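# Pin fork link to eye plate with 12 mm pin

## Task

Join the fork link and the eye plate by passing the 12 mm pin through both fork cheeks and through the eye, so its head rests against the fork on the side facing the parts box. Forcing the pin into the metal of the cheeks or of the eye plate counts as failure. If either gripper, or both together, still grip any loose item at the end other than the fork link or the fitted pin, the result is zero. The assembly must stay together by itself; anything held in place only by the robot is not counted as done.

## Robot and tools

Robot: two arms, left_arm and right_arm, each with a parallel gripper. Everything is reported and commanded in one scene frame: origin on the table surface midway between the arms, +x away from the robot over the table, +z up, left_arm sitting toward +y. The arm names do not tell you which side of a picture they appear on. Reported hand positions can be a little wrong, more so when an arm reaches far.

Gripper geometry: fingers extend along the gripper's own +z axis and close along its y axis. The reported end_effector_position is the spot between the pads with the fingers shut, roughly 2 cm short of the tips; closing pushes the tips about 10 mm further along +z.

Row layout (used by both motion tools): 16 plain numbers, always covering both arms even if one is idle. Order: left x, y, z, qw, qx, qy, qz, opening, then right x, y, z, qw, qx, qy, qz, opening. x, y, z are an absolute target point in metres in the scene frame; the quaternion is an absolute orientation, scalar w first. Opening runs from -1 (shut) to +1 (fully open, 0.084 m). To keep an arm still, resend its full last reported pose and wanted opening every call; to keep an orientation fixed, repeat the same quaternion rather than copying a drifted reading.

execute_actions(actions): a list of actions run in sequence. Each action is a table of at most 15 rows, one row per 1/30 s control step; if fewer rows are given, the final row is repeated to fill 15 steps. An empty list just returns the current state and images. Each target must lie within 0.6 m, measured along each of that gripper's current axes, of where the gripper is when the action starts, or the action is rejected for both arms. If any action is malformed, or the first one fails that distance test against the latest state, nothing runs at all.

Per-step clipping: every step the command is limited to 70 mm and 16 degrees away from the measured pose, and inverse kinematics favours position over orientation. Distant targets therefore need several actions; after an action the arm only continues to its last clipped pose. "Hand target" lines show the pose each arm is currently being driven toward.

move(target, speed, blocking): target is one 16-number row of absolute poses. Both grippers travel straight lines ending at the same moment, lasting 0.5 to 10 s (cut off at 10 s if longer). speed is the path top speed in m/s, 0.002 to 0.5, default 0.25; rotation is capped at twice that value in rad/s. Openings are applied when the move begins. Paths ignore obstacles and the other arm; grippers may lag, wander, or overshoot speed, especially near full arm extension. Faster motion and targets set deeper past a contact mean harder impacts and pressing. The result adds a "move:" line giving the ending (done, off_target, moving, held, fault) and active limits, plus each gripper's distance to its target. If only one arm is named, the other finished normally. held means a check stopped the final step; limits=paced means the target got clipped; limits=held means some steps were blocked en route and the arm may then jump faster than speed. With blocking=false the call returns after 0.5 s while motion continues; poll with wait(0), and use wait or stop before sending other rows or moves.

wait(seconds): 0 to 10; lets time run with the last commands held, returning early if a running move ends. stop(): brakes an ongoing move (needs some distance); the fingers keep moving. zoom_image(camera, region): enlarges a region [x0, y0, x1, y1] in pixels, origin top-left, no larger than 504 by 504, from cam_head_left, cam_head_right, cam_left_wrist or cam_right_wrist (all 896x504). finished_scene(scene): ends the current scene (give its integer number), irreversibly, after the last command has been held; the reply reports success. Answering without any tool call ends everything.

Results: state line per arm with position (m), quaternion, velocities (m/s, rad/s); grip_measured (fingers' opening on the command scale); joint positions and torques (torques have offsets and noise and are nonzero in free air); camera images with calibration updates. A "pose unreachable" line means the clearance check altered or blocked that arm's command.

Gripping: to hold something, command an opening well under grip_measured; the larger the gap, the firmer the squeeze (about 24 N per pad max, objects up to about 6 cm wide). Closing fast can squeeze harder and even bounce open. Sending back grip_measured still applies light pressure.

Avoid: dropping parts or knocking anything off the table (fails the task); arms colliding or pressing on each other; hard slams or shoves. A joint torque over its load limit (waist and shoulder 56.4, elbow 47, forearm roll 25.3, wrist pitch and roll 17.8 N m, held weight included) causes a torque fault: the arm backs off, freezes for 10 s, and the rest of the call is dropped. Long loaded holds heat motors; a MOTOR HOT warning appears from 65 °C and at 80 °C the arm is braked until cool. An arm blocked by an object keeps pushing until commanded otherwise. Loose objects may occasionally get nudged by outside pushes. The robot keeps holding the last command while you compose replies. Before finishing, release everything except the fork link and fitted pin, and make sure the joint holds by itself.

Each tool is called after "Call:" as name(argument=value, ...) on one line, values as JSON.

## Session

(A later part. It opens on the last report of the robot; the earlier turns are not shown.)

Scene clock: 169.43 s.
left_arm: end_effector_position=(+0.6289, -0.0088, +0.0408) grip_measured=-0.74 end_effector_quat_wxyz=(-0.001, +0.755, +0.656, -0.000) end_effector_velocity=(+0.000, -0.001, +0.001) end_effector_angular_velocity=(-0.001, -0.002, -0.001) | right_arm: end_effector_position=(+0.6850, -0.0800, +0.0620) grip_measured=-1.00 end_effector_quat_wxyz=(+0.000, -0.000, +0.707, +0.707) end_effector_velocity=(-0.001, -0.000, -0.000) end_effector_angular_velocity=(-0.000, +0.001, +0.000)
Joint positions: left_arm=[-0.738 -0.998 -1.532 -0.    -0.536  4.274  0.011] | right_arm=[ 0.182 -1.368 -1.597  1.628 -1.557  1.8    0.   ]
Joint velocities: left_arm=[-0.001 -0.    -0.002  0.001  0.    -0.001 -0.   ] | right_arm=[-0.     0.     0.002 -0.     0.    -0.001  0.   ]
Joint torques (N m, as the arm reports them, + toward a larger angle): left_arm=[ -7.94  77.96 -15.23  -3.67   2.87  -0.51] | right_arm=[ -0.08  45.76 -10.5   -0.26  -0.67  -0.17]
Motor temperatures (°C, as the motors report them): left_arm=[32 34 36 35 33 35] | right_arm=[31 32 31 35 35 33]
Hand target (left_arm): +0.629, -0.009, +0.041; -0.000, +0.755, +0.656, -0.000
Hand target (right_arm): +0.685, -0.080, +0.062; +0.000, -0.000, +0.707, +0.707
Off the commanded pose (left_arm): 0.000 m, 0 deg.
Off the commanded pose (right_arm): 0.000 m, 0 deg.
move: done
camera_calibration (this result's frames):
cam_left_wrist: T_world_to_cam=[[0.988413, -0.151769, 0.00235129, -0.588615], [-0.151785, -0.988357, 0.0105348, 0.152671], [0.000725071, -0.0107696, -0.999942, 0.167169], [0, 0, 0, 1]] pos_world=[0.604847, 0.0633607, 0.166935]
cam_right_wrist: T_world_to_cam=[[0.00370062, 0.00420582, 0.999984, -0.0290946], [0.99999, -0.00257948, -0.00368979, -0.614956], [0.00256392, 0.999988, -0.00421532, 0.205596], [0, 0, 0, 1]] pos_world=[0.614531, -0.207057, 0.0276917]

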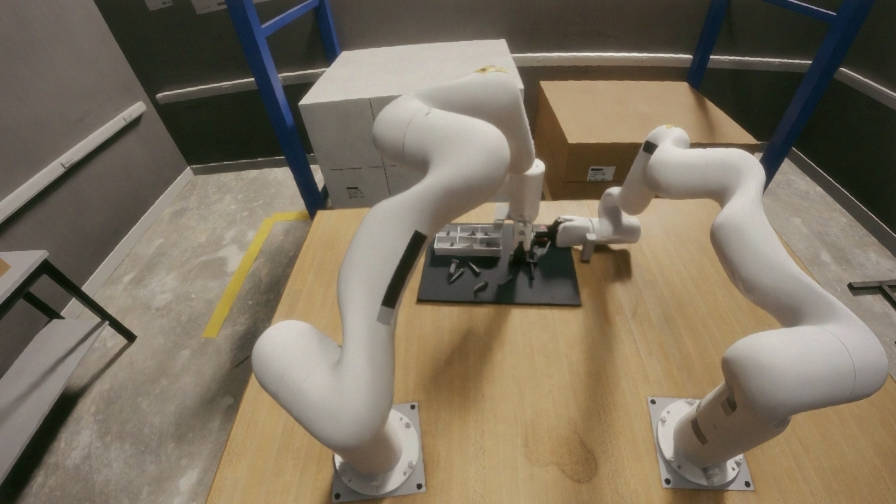

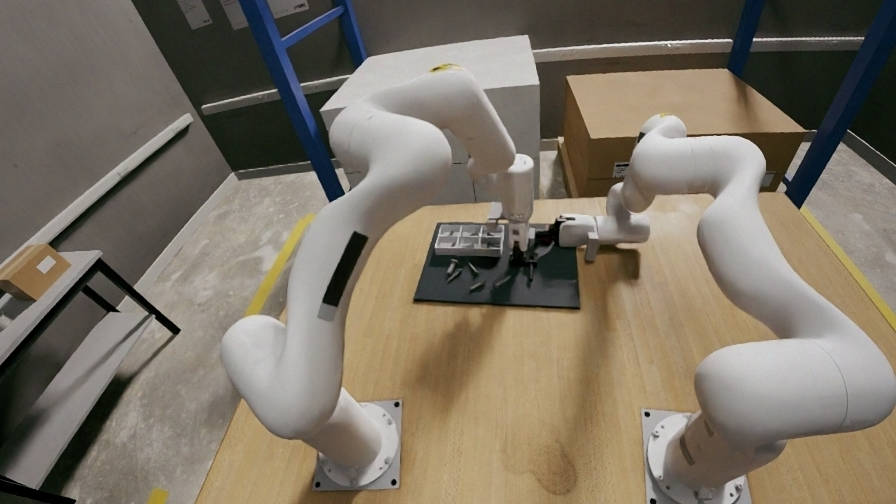

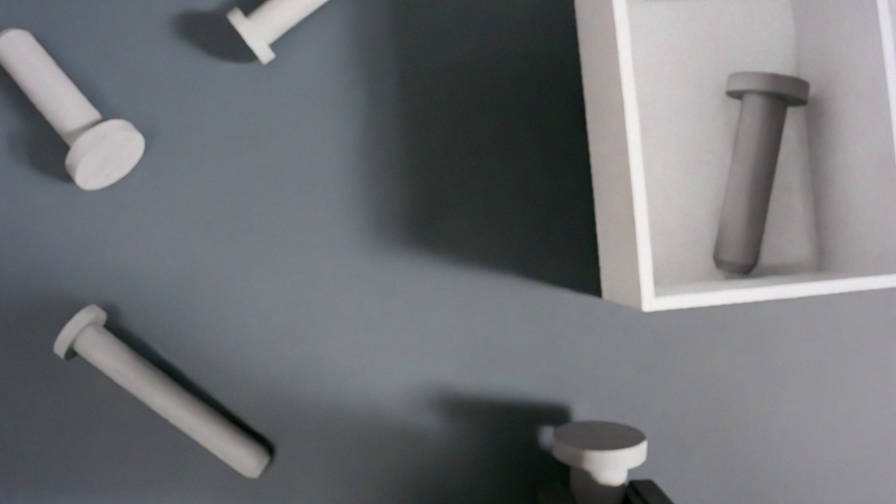

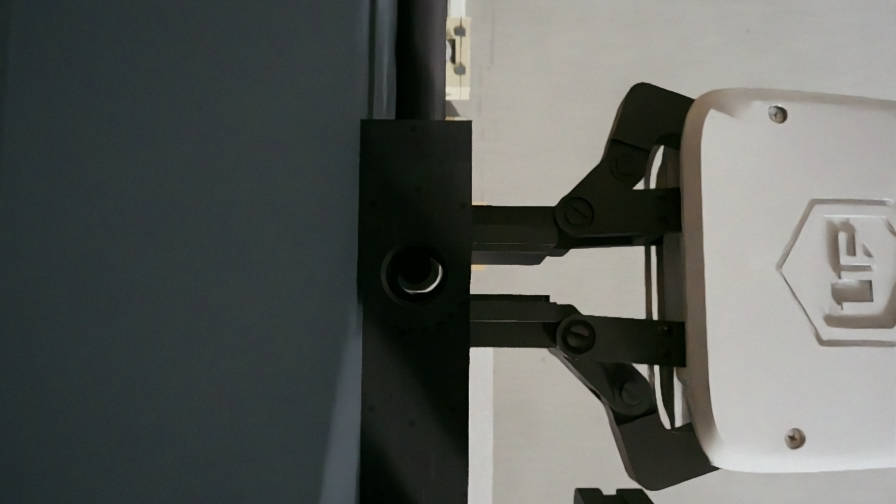

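Call:
move(target=[0.629,-0.006,0.041,0,0.755,0.656,0,-0.35,0.685,-0.08,0.062,0,0,0.707,0.707,-1], speed=0.01)

Call:
move(target=[0.629,-0.04,0.12,0,0.755,0.656,0,-0.35,0.685,-0.10,0.07,0,0,0.707,0.707,-1], speed=0.06)

Scene clock: 171.63 s.
left_arm: end_effector_position=(+0.6291, -0.0062, +0.0410) grip_measured=-0.37 end_effector_quat_wxyz=(+0.000, +0.755, +0.656, +0.000) end_effector_velocity=(-0.001, +0.002, -0.001) end_effector_angular_velocity=(+0.002, +0.003, -0.000) | right_arm: end_effector_position=(+0.6850, -0.0800, +0.0620) grip_measured=-1.00 end_effector_quat_wxyz=(+0.000, +0.000, +0.707, +0.707) end_effector_velocity=(-0.001, +0.000, -0.000) end_effector_angular_velocity=(-0.000, +0.001, +0.000)
Joint positions: left_arm=[-0.734 -0.994 -1.526  0.    -0.531  4.277  0.028] | right_arm=[ 0.182 -1.368 -1.597  1.628 -1.557  1.8    0.   ]
Joint velocities: left_arm=[ 0.001 -0.     0.003  0.     0.     0.002  0.   ] | right_arm=[ 0.    -0.     0.001 -0.    -0.    -0.     0.   ]
Joint torques (N m, as the arm reports them, + toward a larger angle): left_arm=[  6.63  72.21 -10.1   -0.45   0.3   -0.3 ] | right_arm=[  0.44  47.92 -11.43  -1.51  -0.97  -0.19]
Motor temperatures (°C, as the motors report them): left_arm=[32 34 36 35 33 35] | right_arm=[31 32 31 35 35 33]
Hand target (left_arm): +0.629, -0.006, +0.041; +0.000, +0.755, +0.656, +0.000
Hand target (right_arm): +0.685, -0.080, +0.062; +0.000, -0.000, +0.707, +0.707
Off the commanded pose (left_arm): 0.000 m, 0 deg.
Off the commanded pose (right_arm): 0.000 m, 0 deg.
move: done
camera_calibration (this result's frames):
cam_left_wrist: T_world_to_cam=[[0.988433, -0.151619, 0.00355757, -0.588448], [-0.151649, -0.988373, 0.0110405, 0.155195], [0.00184226, -0.0114523, -0.999933, 0.166693], [0, 0, 0, 1]] pos_world=[0.60487, 0.0660796, 0.167062]
cam_right_wrist: T_world_to_cam=[[0.00370078, 0.00420581, 0.999984, -0.0290947], [0.99999, -0.00257964, -0.00368995, -0.614957], [0.00256408, 0.999988, -0.00421532, 0.205596], [0, 0, 0, 1]] pos_world=[0.614531, -0.207057, 0.0276918]

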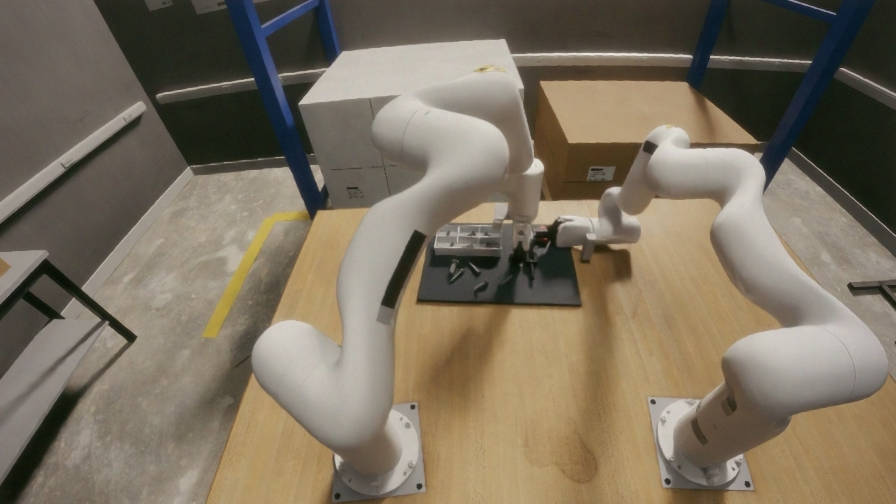

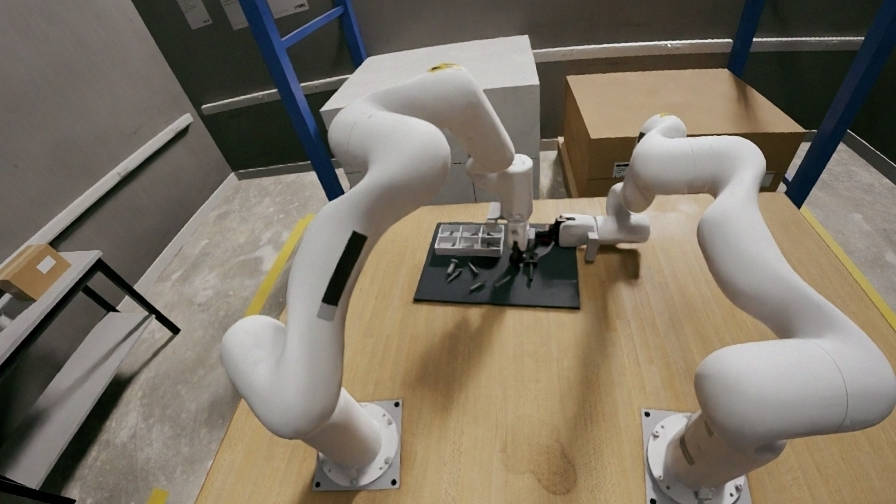

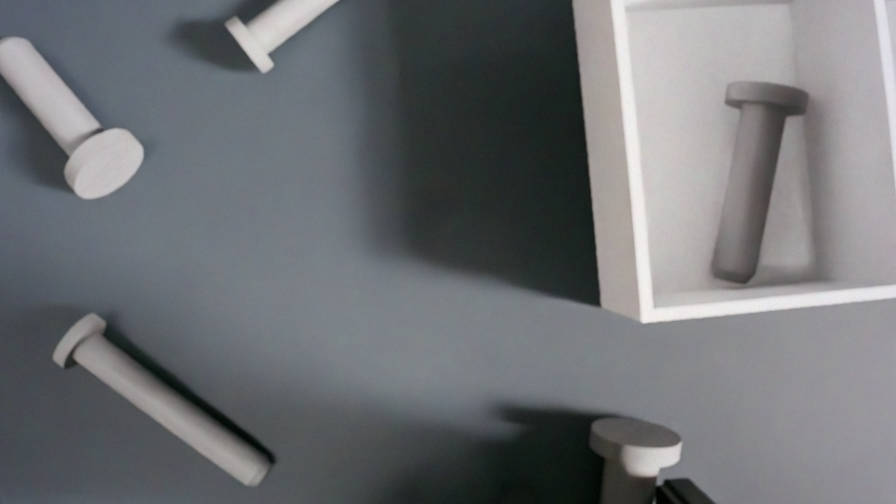

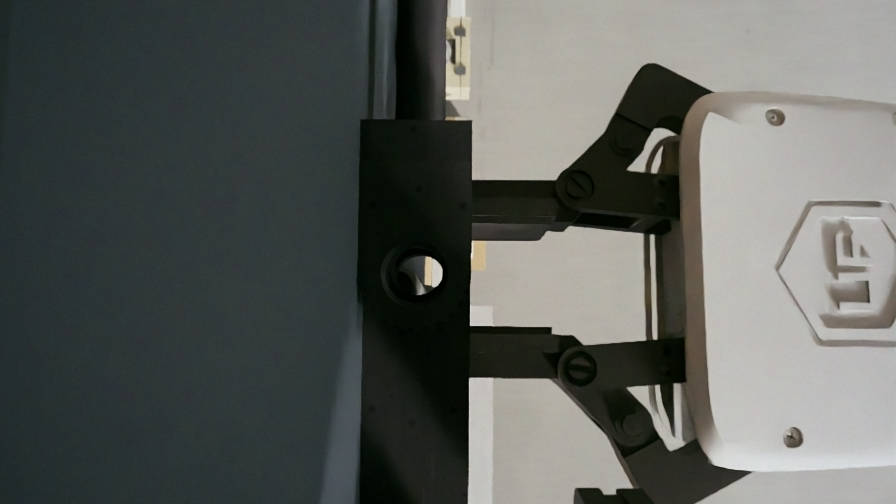

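Scene clock: 173.43 s.
left_arm: end_effector_position=(+0.6289, -0.0398, +0.1197) grip_measured=-0.37 end_effector_quat_wxyz=(-0.000, +0.755, +0.656, -0.000) end_effector_velocity=(-0.000, -0.001, +0.002) end_effector_angular_velocity=(+0.000, -0.000, -0.000) | right_arm: end_effector_position=(+0.6850, -0.0999, +0.0700) grip_measured=-1.00 end_effector_quat_wxyz=(-0.000, -0.000, +0.707, +0.707) end_effector_velocity=(+0.000, -0.001, -0.000) end_effector_angular_velocity=(-0.000, +0.001, -0.002)
Joint positions: left_arm=[-0.775 -0.91  -1.584 -0.    -0.674  4.237  0.028] | right_arm=[ 0.15  -1.348 -1.579  1.597 -1.565  1.802  0.   ]
Joint velocities: left_arm=[-0.002  0.002 -0.002  0.    -0.004 -0.001  0.   ] | right_arm=[-0.002  0.     0.001 -0.001 -0.     0.001  0.   ]
Joint torques (N m, as the arm reports them, + toward a larger angle): left_arm=[  5.78  72.15 -11.22  -0.13   0.36  -0.19] | right_arm=[ -1.45  48.05 -11.17  -1.72  -0.96  -0.01]
Motor temperatures (°C, as the motors report them): left_arm=[32 34 36 35 33 35] | right_arm=[31 32 31 35 35 33]
Hand target (left_arm): +0.629, -0.040, +0.120; +0.000, +0.755, +0.656, -0.000
Hand target (right_arm): +0.685, -0.100, +0.070; +0.000, +0.000, +0.707, +0.707
Off the commanded pose (left_arm): 0.000 m, 0 deg.
Off the commanded pose (right_arm): 0.000 m, 0 deg.
move: done
camera_calibration (this result's frames):
cam_left_wrist: T_world_to_cam=[[0.98841, -0.151781, 0.00301965, -0.593634], [-0.151805, -0.988348, 0.0111086, 0.121107], [0.00129839, -0.0114383, -0.999934, 0.245285], [0, 0, 0, 1]] pos_world=[0.60482, 0.0323996, 0.245716]
cam_right_wrist: T_world_to_cam=[[0.00371601, 0.00404696, 0.999985, -0.0370479], [0.99999, -0.00256314, -0.00370565, -0.614983], [0.00254811, 0.999989, -0.00405645, 0.225515], [0, 0, 0, 1]] pos_world=[0.61454, -0.226938, 0.0356832]

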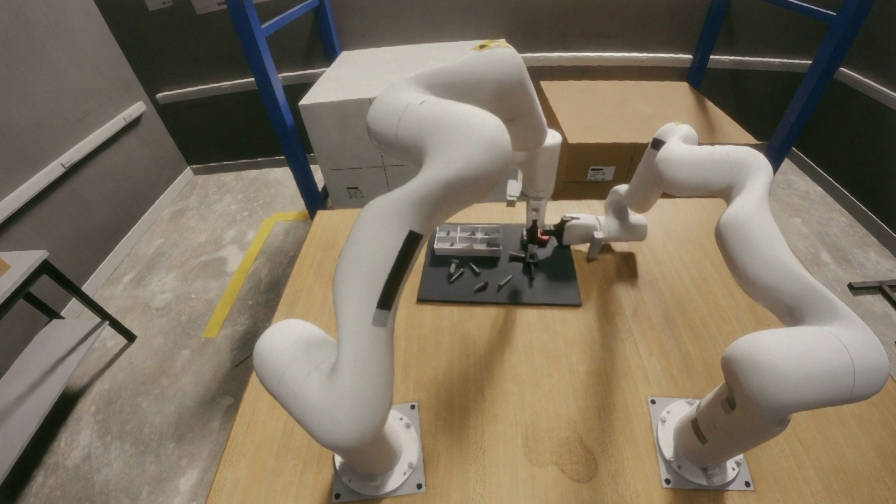

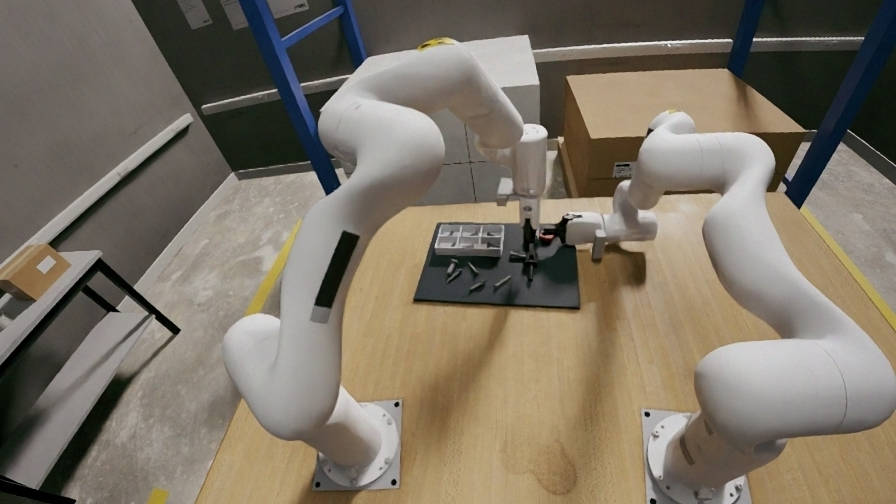

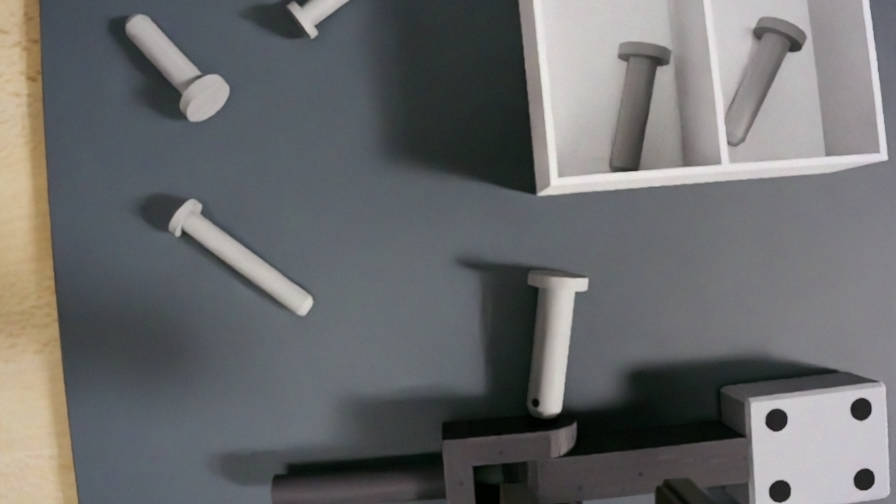

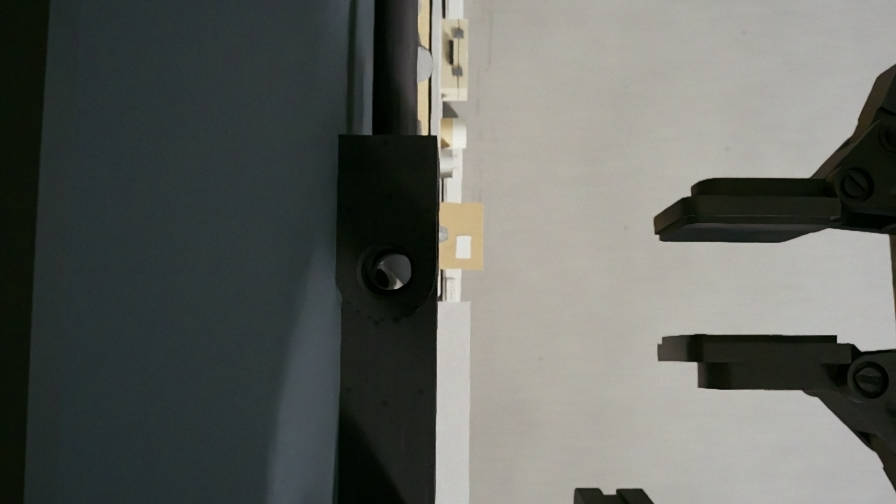

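Call:
move(target=[0.640,0.023,0.07,0,0.790,0.613,0,-0.3,0.685,-0.10,0.07,0,0,0.707,0.707,-1], speed=0.1)

Call:
move(target=[0.640,0.023,0.036,0,0.790,0.613,0,-0.3,0.685,-0.08,0.062,0,0,0.707,0.707,-1], speed=0.03)

Scene clock: 178.00 s.
left_arm: end_effector_position=(+0.6399, +0.0228, +0.0702) grip_measured=-0.32 end_effector_quat_wxyz=(+0.000, +0.790, +0.613, +0.000) end_effector_velocity=(+0.000, +0.002, -0.002) end_effector_angular_velocity=(-0.001, +0.001, -0.001) | right_arm: end_effector_position=(+0.6850, -0.1000, +0.0700) grip_measured=-1.00 end_effector_quat_wxyz=(+0.000, +0.000, +0.707, +0.707) end_effector_velocity=(+0.001, -0.000, +0.001) end_effector_angular_velocity=(-0.000, -0.002, +0.000)
Joint positions: left_arm=[-0.689 -0.932 -1.491  0.001 -0.558  4.433  0.03 ] | right_arm=[ 0.15  -1.348 -1.579  1.597 -1.565  1.802  0.   ]
Joint velocities: left_arm=[ 0.004 -0.002  0.002 -0.002  0.003  0.006  0.   ] | right_arm=[-0.     0.001 -0.002 -0.001 -0.     0.     0.   ]
Joint torques (N m, as the arm reports them, + toward a larger angle): left_arm=[ 5.68 71.73 -9.97 -0.25  0.34 -0.26] | right_arm=[ -2.09  46.89 -10.77  -1.19  -0.82  -0.21]
Motor temperatures (°C, as the motors report them): left_arm=[32 34 36 35 33 35] | right_arm=[31 32 31 35 35 33]
Hand target (left_arm): +0.640, +0.023, +0.070; +0.000, +0.790, +0.613, +0.000
Hand target (right_arm): +0.685, -0.100, +0.070; +0.000, +0.000, +0.707, +0.707
Off the commanded pose (left_arm): 0.000 m, 0 deg.
Off the commanded pose (right_arm): 0.000 m, 0 deg.
move: done
camera_calibration (this result's frames):
cam_left_wrist: T_world_to_cam=[[0.96565, -0.259818, 0.0037413, -0.577863], [-0.259843, -0.965591, 0.0107078, 0.253861], [0.000830491, -0.0113121, -0.999936, 0.196797], [0, 0, 0, 1]] pos_world=[0.623814, 0.0972135, 0.196228]
cam_right_wrist: T_world_to_cam=[[0.00370076, 0.00420477, 0.999984, -0.0370108], [0.99999, -0.00257957, -0.00368994, -0.614978], [0.00256401, 0.999988, -0.00421428, 0.225629], [0, 0, 0, 1]] pos_world=[0.614531, -0.227057, 0.0356918]

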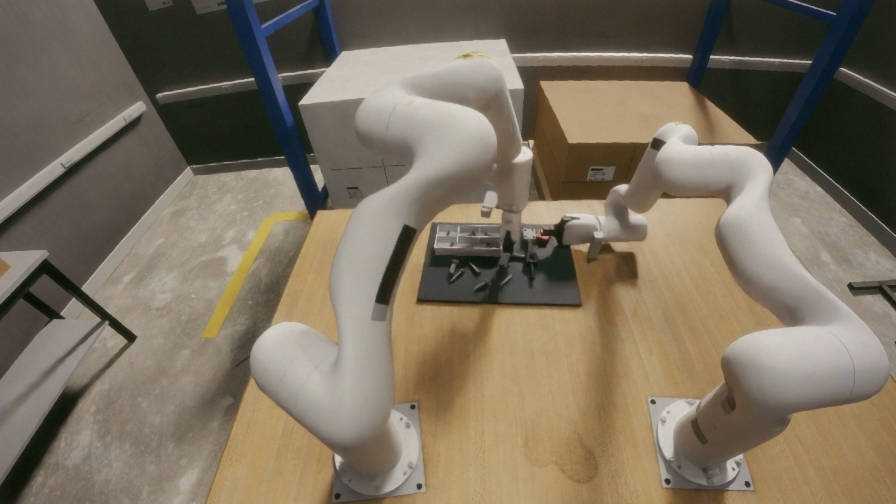

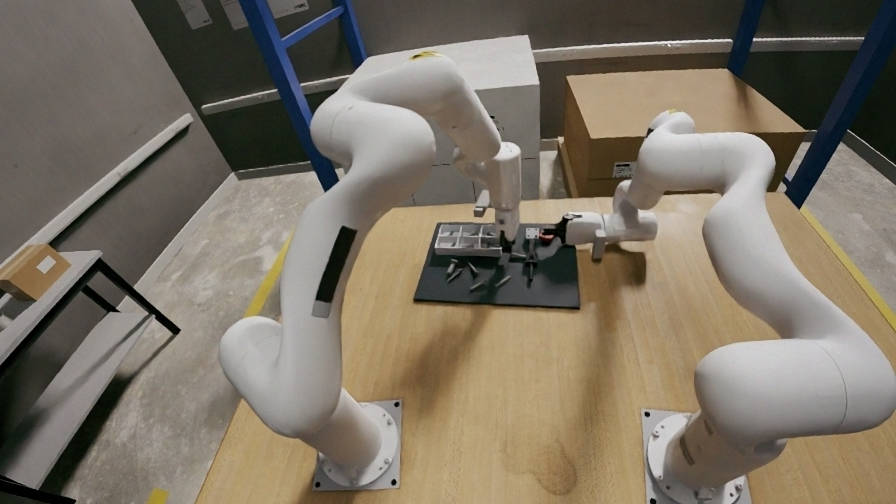

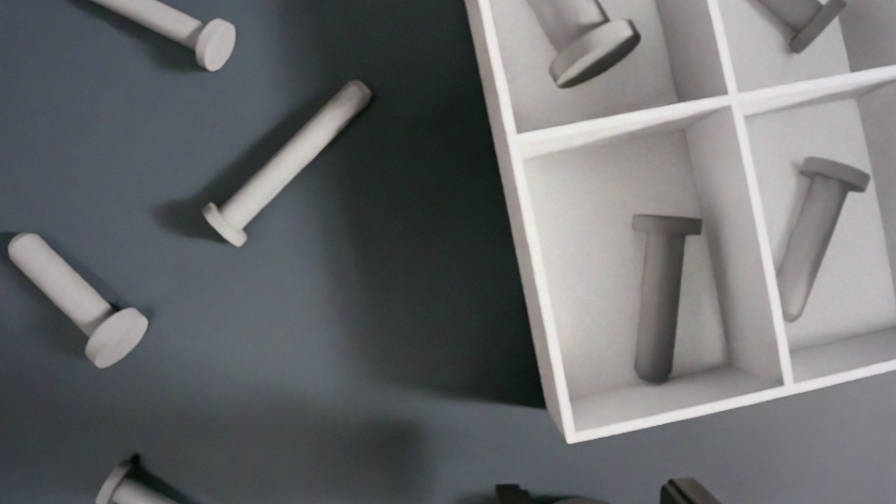

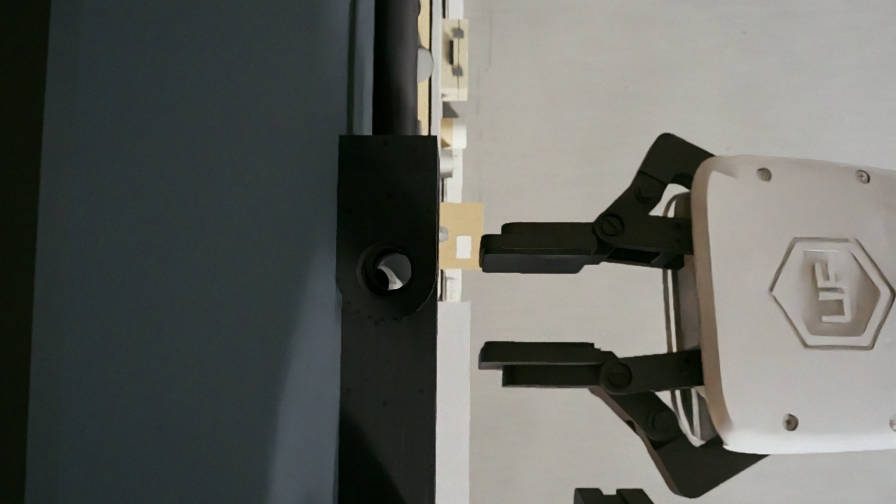

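Scene clock: 179.47 s.
left_arm: end_effector_position=(+0.6401, +0.0230, +0.0362) grip_measured=-0.32 end_effector_quat_wxyz=(+0.000, +0.790, +0.613, +0.000) end_effector_velocity=(+0.001, -0.001, -0.001) end_effector_angular_velocity=(-0.001, -0.002, -0.000) | right_arm: end_effector_position=(+0.6850, -0.0802, +0.0620) grip_measured=-1.00 end_effector_quat_wxyz=(+0.000, +0.000, +0.707, +0.707) end_effector_velocity=(+0.000, +0.002, -0.000) end_effector_angular_velocity=(-0.000, -0.002, +0.002)
Joint positions: left_arm=[-0.689 -0.99  -1.505  0.    -0.514  4.434  0.03 ] | right_arm=[ 0.182 -1.367 -1.597  1.628 -1.557  1.8    0.   ]
Joint velocities: left_arm=[-0.    -0.003 -0.001  0.     0.003 -0.    -0.   ] | right_arm=[ 0.003 -0.002 -0.004  0.001  0.    -0.     0.   ]
Joint torques (N m, as the arm reports them, + toward a larger angle): left_arm=[ 7.62 71.92 -9.34 -0.24  0.27 -0.26] | right_arm=[  0.85  45.11 -10.43  -1.11  -0.7   -0.21]
Motor temperatures (°C, as the motors report them): left_arm=[32 34 36 35 33 35] | right_arm=[31 32 31 35 35 33]
Hand target (left_arm): +0.640, +0.023, +0.036; -0.000, +0.790, +0.613, +0.000
Hand target (right_arm): +0.685, -0.080, +0.062; -0.000, -0.000, +0.707, +0.707
Off the commanded pose (left_arm): 0.000 m, 0 deg.
Off the commanded pose (right_arm): 0.000 m, 0 deg.
move: done
camera_calibration (this result's frames):
cam_left_wrist: T_world_to_cam=[[0.965594, -0.26003, 0.00348228, -0.577811], [-0.260053, -0.965533, 0.0108835, 0.254582], [0.000532231, -0.0114146, -0.999935, 0.16304], [0, 0, 0, 1]] pos_world=[0.624049, 0.0974204, 0.162271]
cam_right_wrist: T_world_to_cam=[[0.00368414, 0.00436509, 0.999984, -0.0290782], [0.99999, -0.00259687, -0.00367283, -0.614951], [0.0025808, 0.999987, -0.00437461, 0.205753], [0, 0, 0, 1]] pos_world=[0.614521, -0.20722, 0.0277192]

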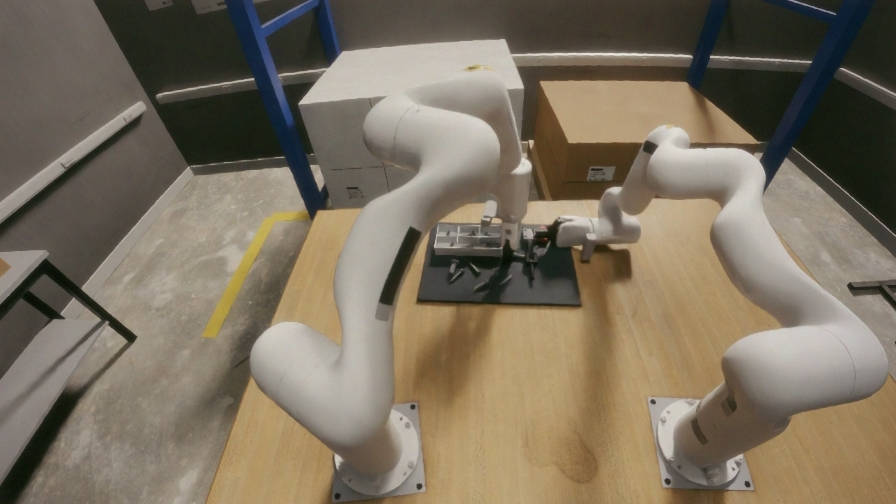

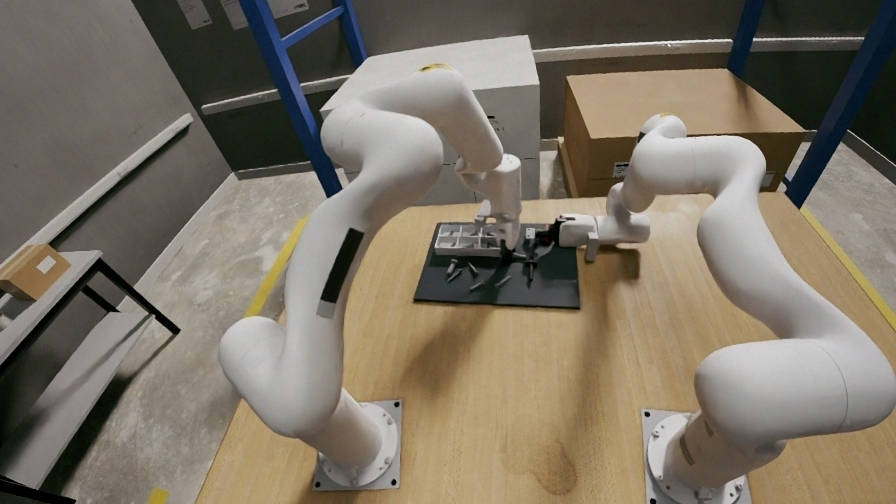

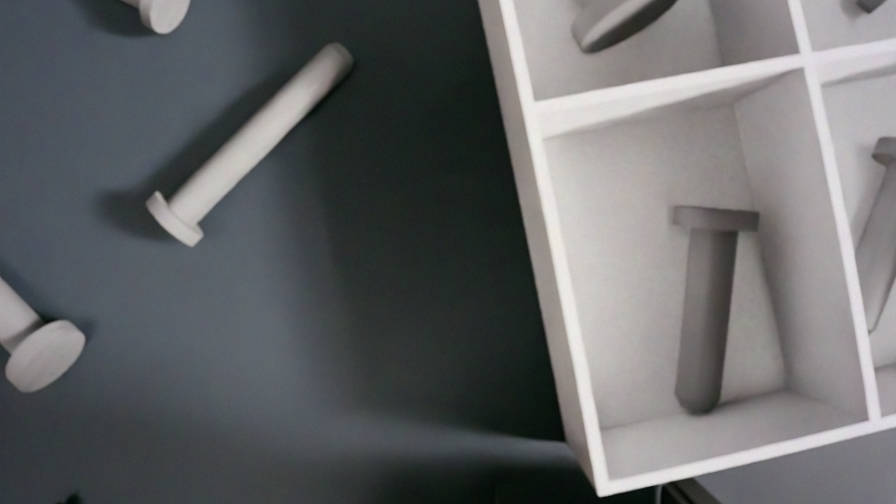

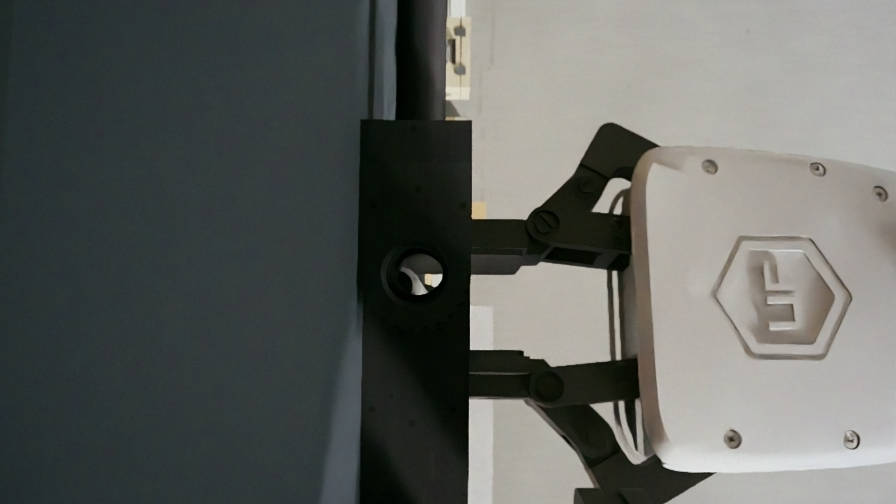

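Call:
move(target=[0.640,0.022,0.035,0,0.790,0.613,0,-1,0.685,-0.08,0.062,0,0,0.707,0.707,-1], speed=0.01)

Call:
move(target=[0.634,0.026,0.042,0,0.755,0.656,0,-1,0.685,-0.08,0.062,0,0,0.707,0.707,-1], speed=0.01)

Call:
zoom_image(camera="cam_right_wrist", region=[250,150,550,400])

Scene clock: 181.43 s.
left_arm: end_effector_position=(+0.6400, +0.0224, +0.0351) grip_measured=-0.58 end_effector_quat_wxyz=(-0.000, +0.790, +0.613, -0.000) end_effector_velocity=(-0.001, -0.001, -0.001) end_effector_angular_velocity=(+0.001, +0.000, -0.002) | right_arm: end_effector_position=(+0.6850, -0.0800, +0.0620) grip_measured=-1.00 end_effector_quat_wxyz=(-0.000, -0.000, +0.707, +0.707) end_effector_velocity=(-0.000, -0.001, -0.000) end_effector_angular_velocity=(-0.000, +0.002, -0.002)
Joint positions: left_arm=[-0.689 -0.993 -1.507  0.    -0.514  4.433  0.019] | right_arm=[ 0.182 -1.368 -1.597  1.628 -1.557  1.8    0.   ]
Joint velocities: left_arm=[-0.002 -0.002 -0.001  0.001  0.    -0.     0.   ] | right_arm=[-0.001  0.     0.002  0.     0.     0.     0.   ]
Joint torques (N m, as the arm reports them, + toward a larger angle): left_arm=[-0.4  67.59 -9.65 -1.68  1.09 -0.21] | right_arm=[  0.96  45.05 -10.39  -1.17  -0.65  -0.36]
Motor temperatures (°C, as the motors report them): left_arm=[32 34 36 35 33 35] | right_arm=[31 32 31 35 35 33]
Hand target (left_arm): +0.640, +0.022, +0.035; -0.000, +0.790, +0.613, +0.000
Hand target (right_arm): +0.685, -0.080, +0.062; -0.000, -0.000, +0.707, +0.707
Off the commanded pose (left_arm): 0.000 m, 0 deg.
Off the commanded pose (right_arm): 0.000 m, 0 deg.
move: done
camera_calibration (this result's frames):
cam_left_wrist: T_world_to_cam=[[0.965635, -0.259888, 0.00285512, -0.577929], [-0.259903, -0.965576, 0.0106726, 0.25392], [-0.0000168526, -0.0110479, -0.999939, 0.162264], [0, 0, 0, 1]] pos_world=[0.624066, 0.096775, 0.161194]
cam_right_wrist: T_world_to_cam=[[0.00370077, 0.00421254, 0.999984, -0.0290924], [0.99999, -0.00257863, -0.00368993, -0.614956], [0.00256304, 0.999988, -0.00422204, 0.205598], [0, 0, 0, 1]] pos_world=[0.61453, -0.207059, 0.0276908]

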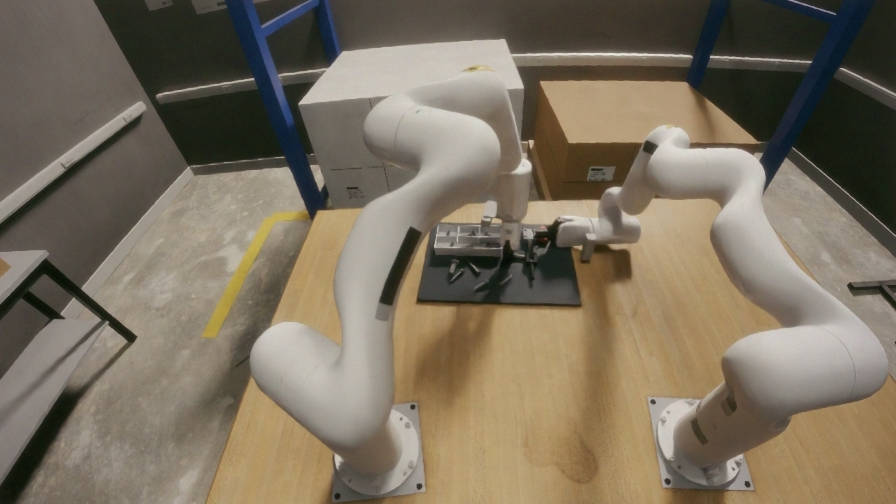

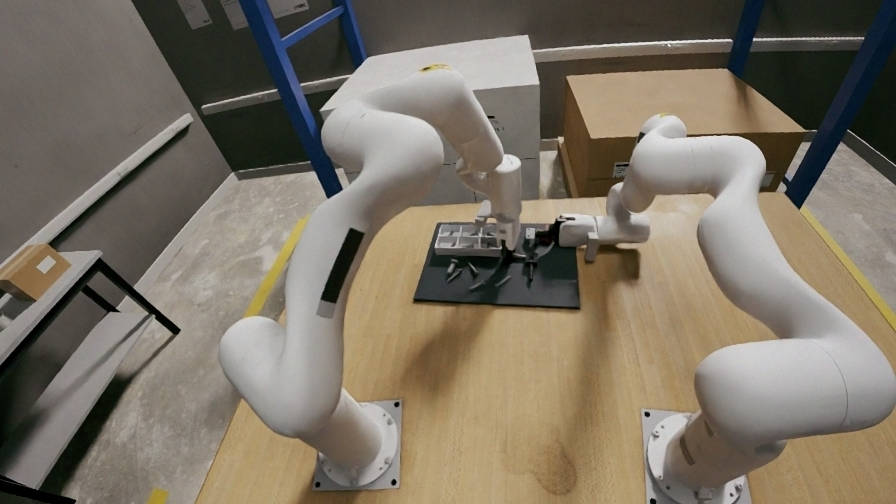

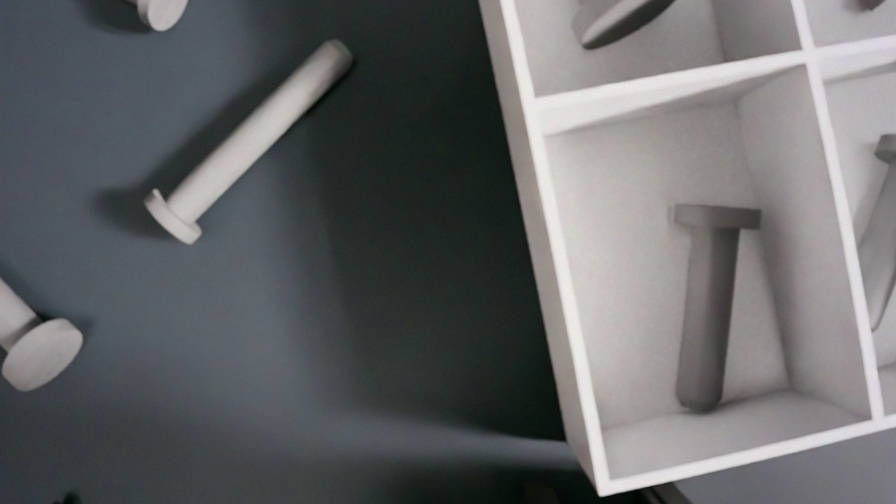

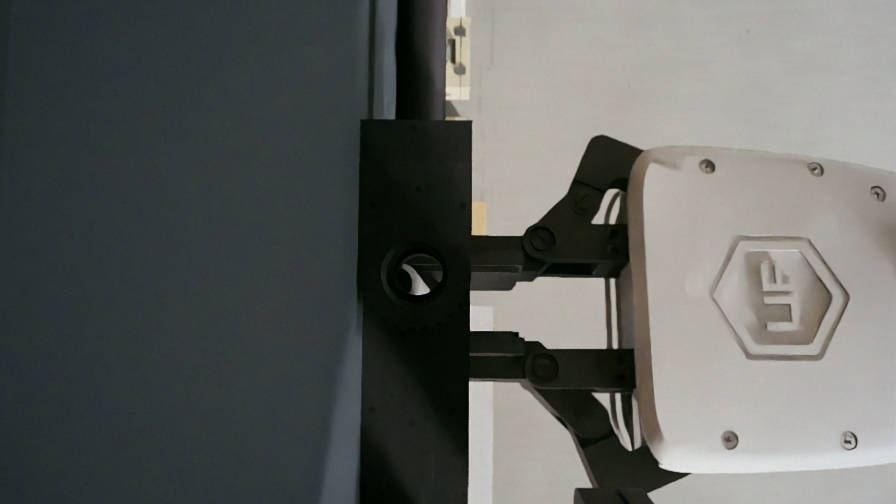

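Scene clock: 187.20 s.
left_arm: end_effector_position=(+0.6340, +0.0260, +0.0420) grip_measured=-0.58 end_effector_quat_wxyz=(+0.000, +0.755, +0.656, -0.000) end_effector_velocity=(-0.000, -0.000, +0.000) end_effector_angular_velocity=(+0.000, -0.000, +0.003) | right_arm: end_effector_position=(+0.6850, -0.0800, +0.0620) grip_measured=-1.00 end_effector_quat_wxyz=(-0.000, -0.000, +0.707, +0.707) end_effector_velocity=(+0.000, -0.001, -0.000) end_effector_angular_velocity=(-0.000, +0.000, -0.001)
Joint positions: left_arm=[-0.689 -0.967 -1.476  0.    -0.509  4.323  0.019] | right_arm=[ 0.182 -1.368 -1.597  1.628 -1.557  1.8    0.   ]
Joint velocities: left_arm=[-0.     0.001  0.001  0.001  0.    -0.004 -0.   ] | right_arm=[-0.001 -0.    -0.001 -0.001 -0.     0.     0.   ]
Joint torques (N m, as the arm reports them, + toward a larger angle): left_arm=[ 6.32 71.84 -9.88 -0.31  0.33 -0.27] | right_arm=[  0.11  47.47 -10.57  -1.07  -0.84  -0.32]
Motor temperatures (°C, as the motors report them): left_arm=[32 34 36 35 33 35] | right_arm=[31 32 31 35 35 33]
Hand target (left_arm): +0.634, +0.026, +0.042; -0.000, +0.755, +0.656, +0.000
Hand target (right_arm): +0.685, -0.080, +0.062; -0.000, -0.000, +0.707, +0.707
Off the commanded pose (left_arm): 0.000 m, 0 deg.
Off the commanded pose (right_arm): 0.000 m, 0 deg.
move: done
camera_calibration (this result's frames):
cam_left_wrist: T_world_to_cam=[[0.988381, -0.151961, 0.00335992, -0.588414], [-0.151989, -0.988322, 0.0109518, 0.187921], [0.00165644, -0.0113352, -0.999934, 0.168095], [0, 0, 0, 1]] pos_world=[0.609861, 0.098216, 0.168003]
cam_right_wrist: T_world_to_cam=[[0.00370062, 0.00420587, 0.999984, -0.0290945], [0.99999, -0.00257918, -0.00368979, -0.614956], [0.00256362, 0.999988, -0.00421537, 0.205596], [0, 0, 0, 1]] pos_world=[0.614531, -0.207057, 0.0276917]

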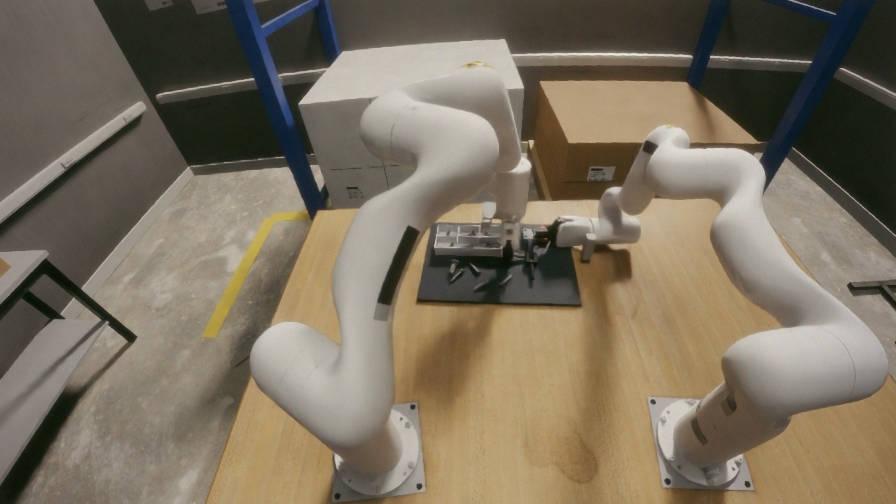

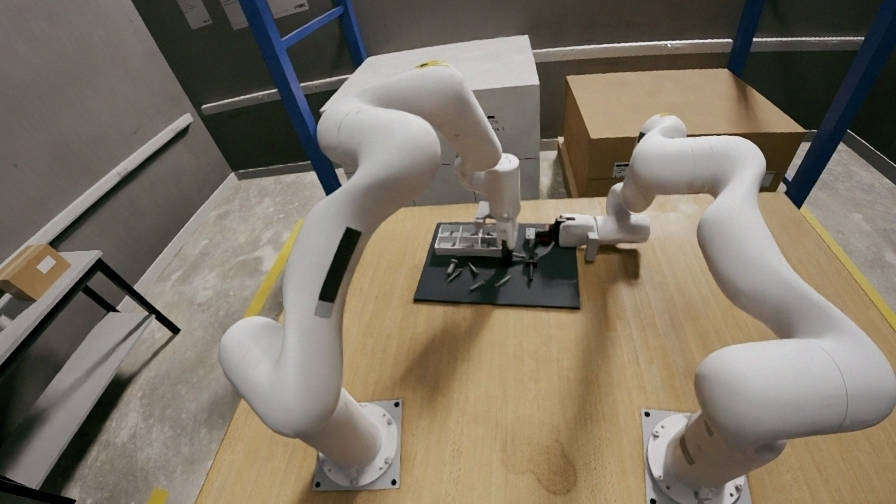

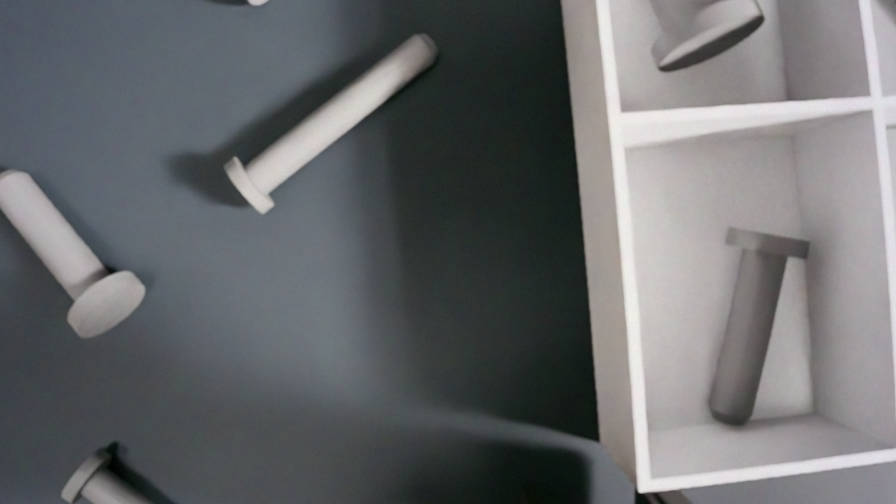

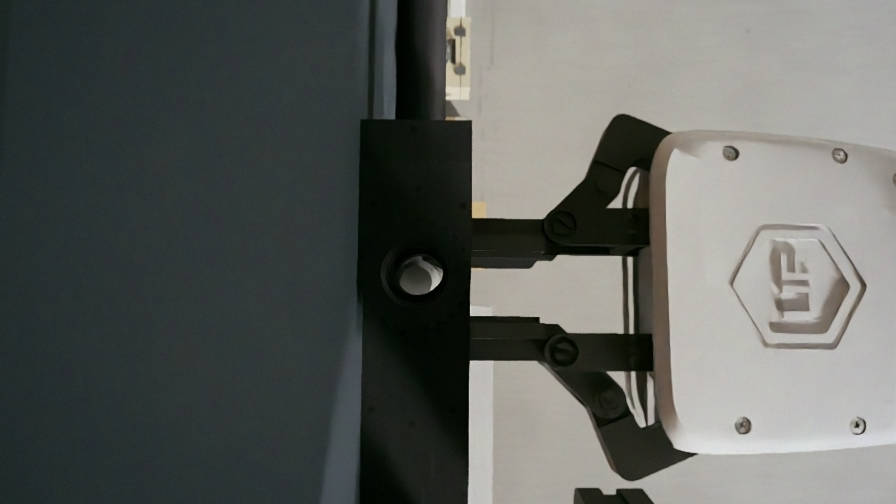

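Region (250, 150, 550, 400) of cam_right_wrist's 896x504 image, scaled by 1.680, with more detail than that image has.

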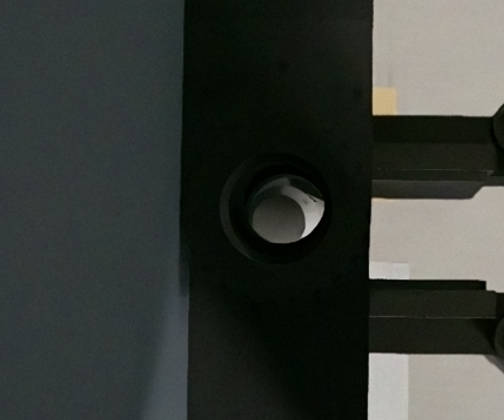

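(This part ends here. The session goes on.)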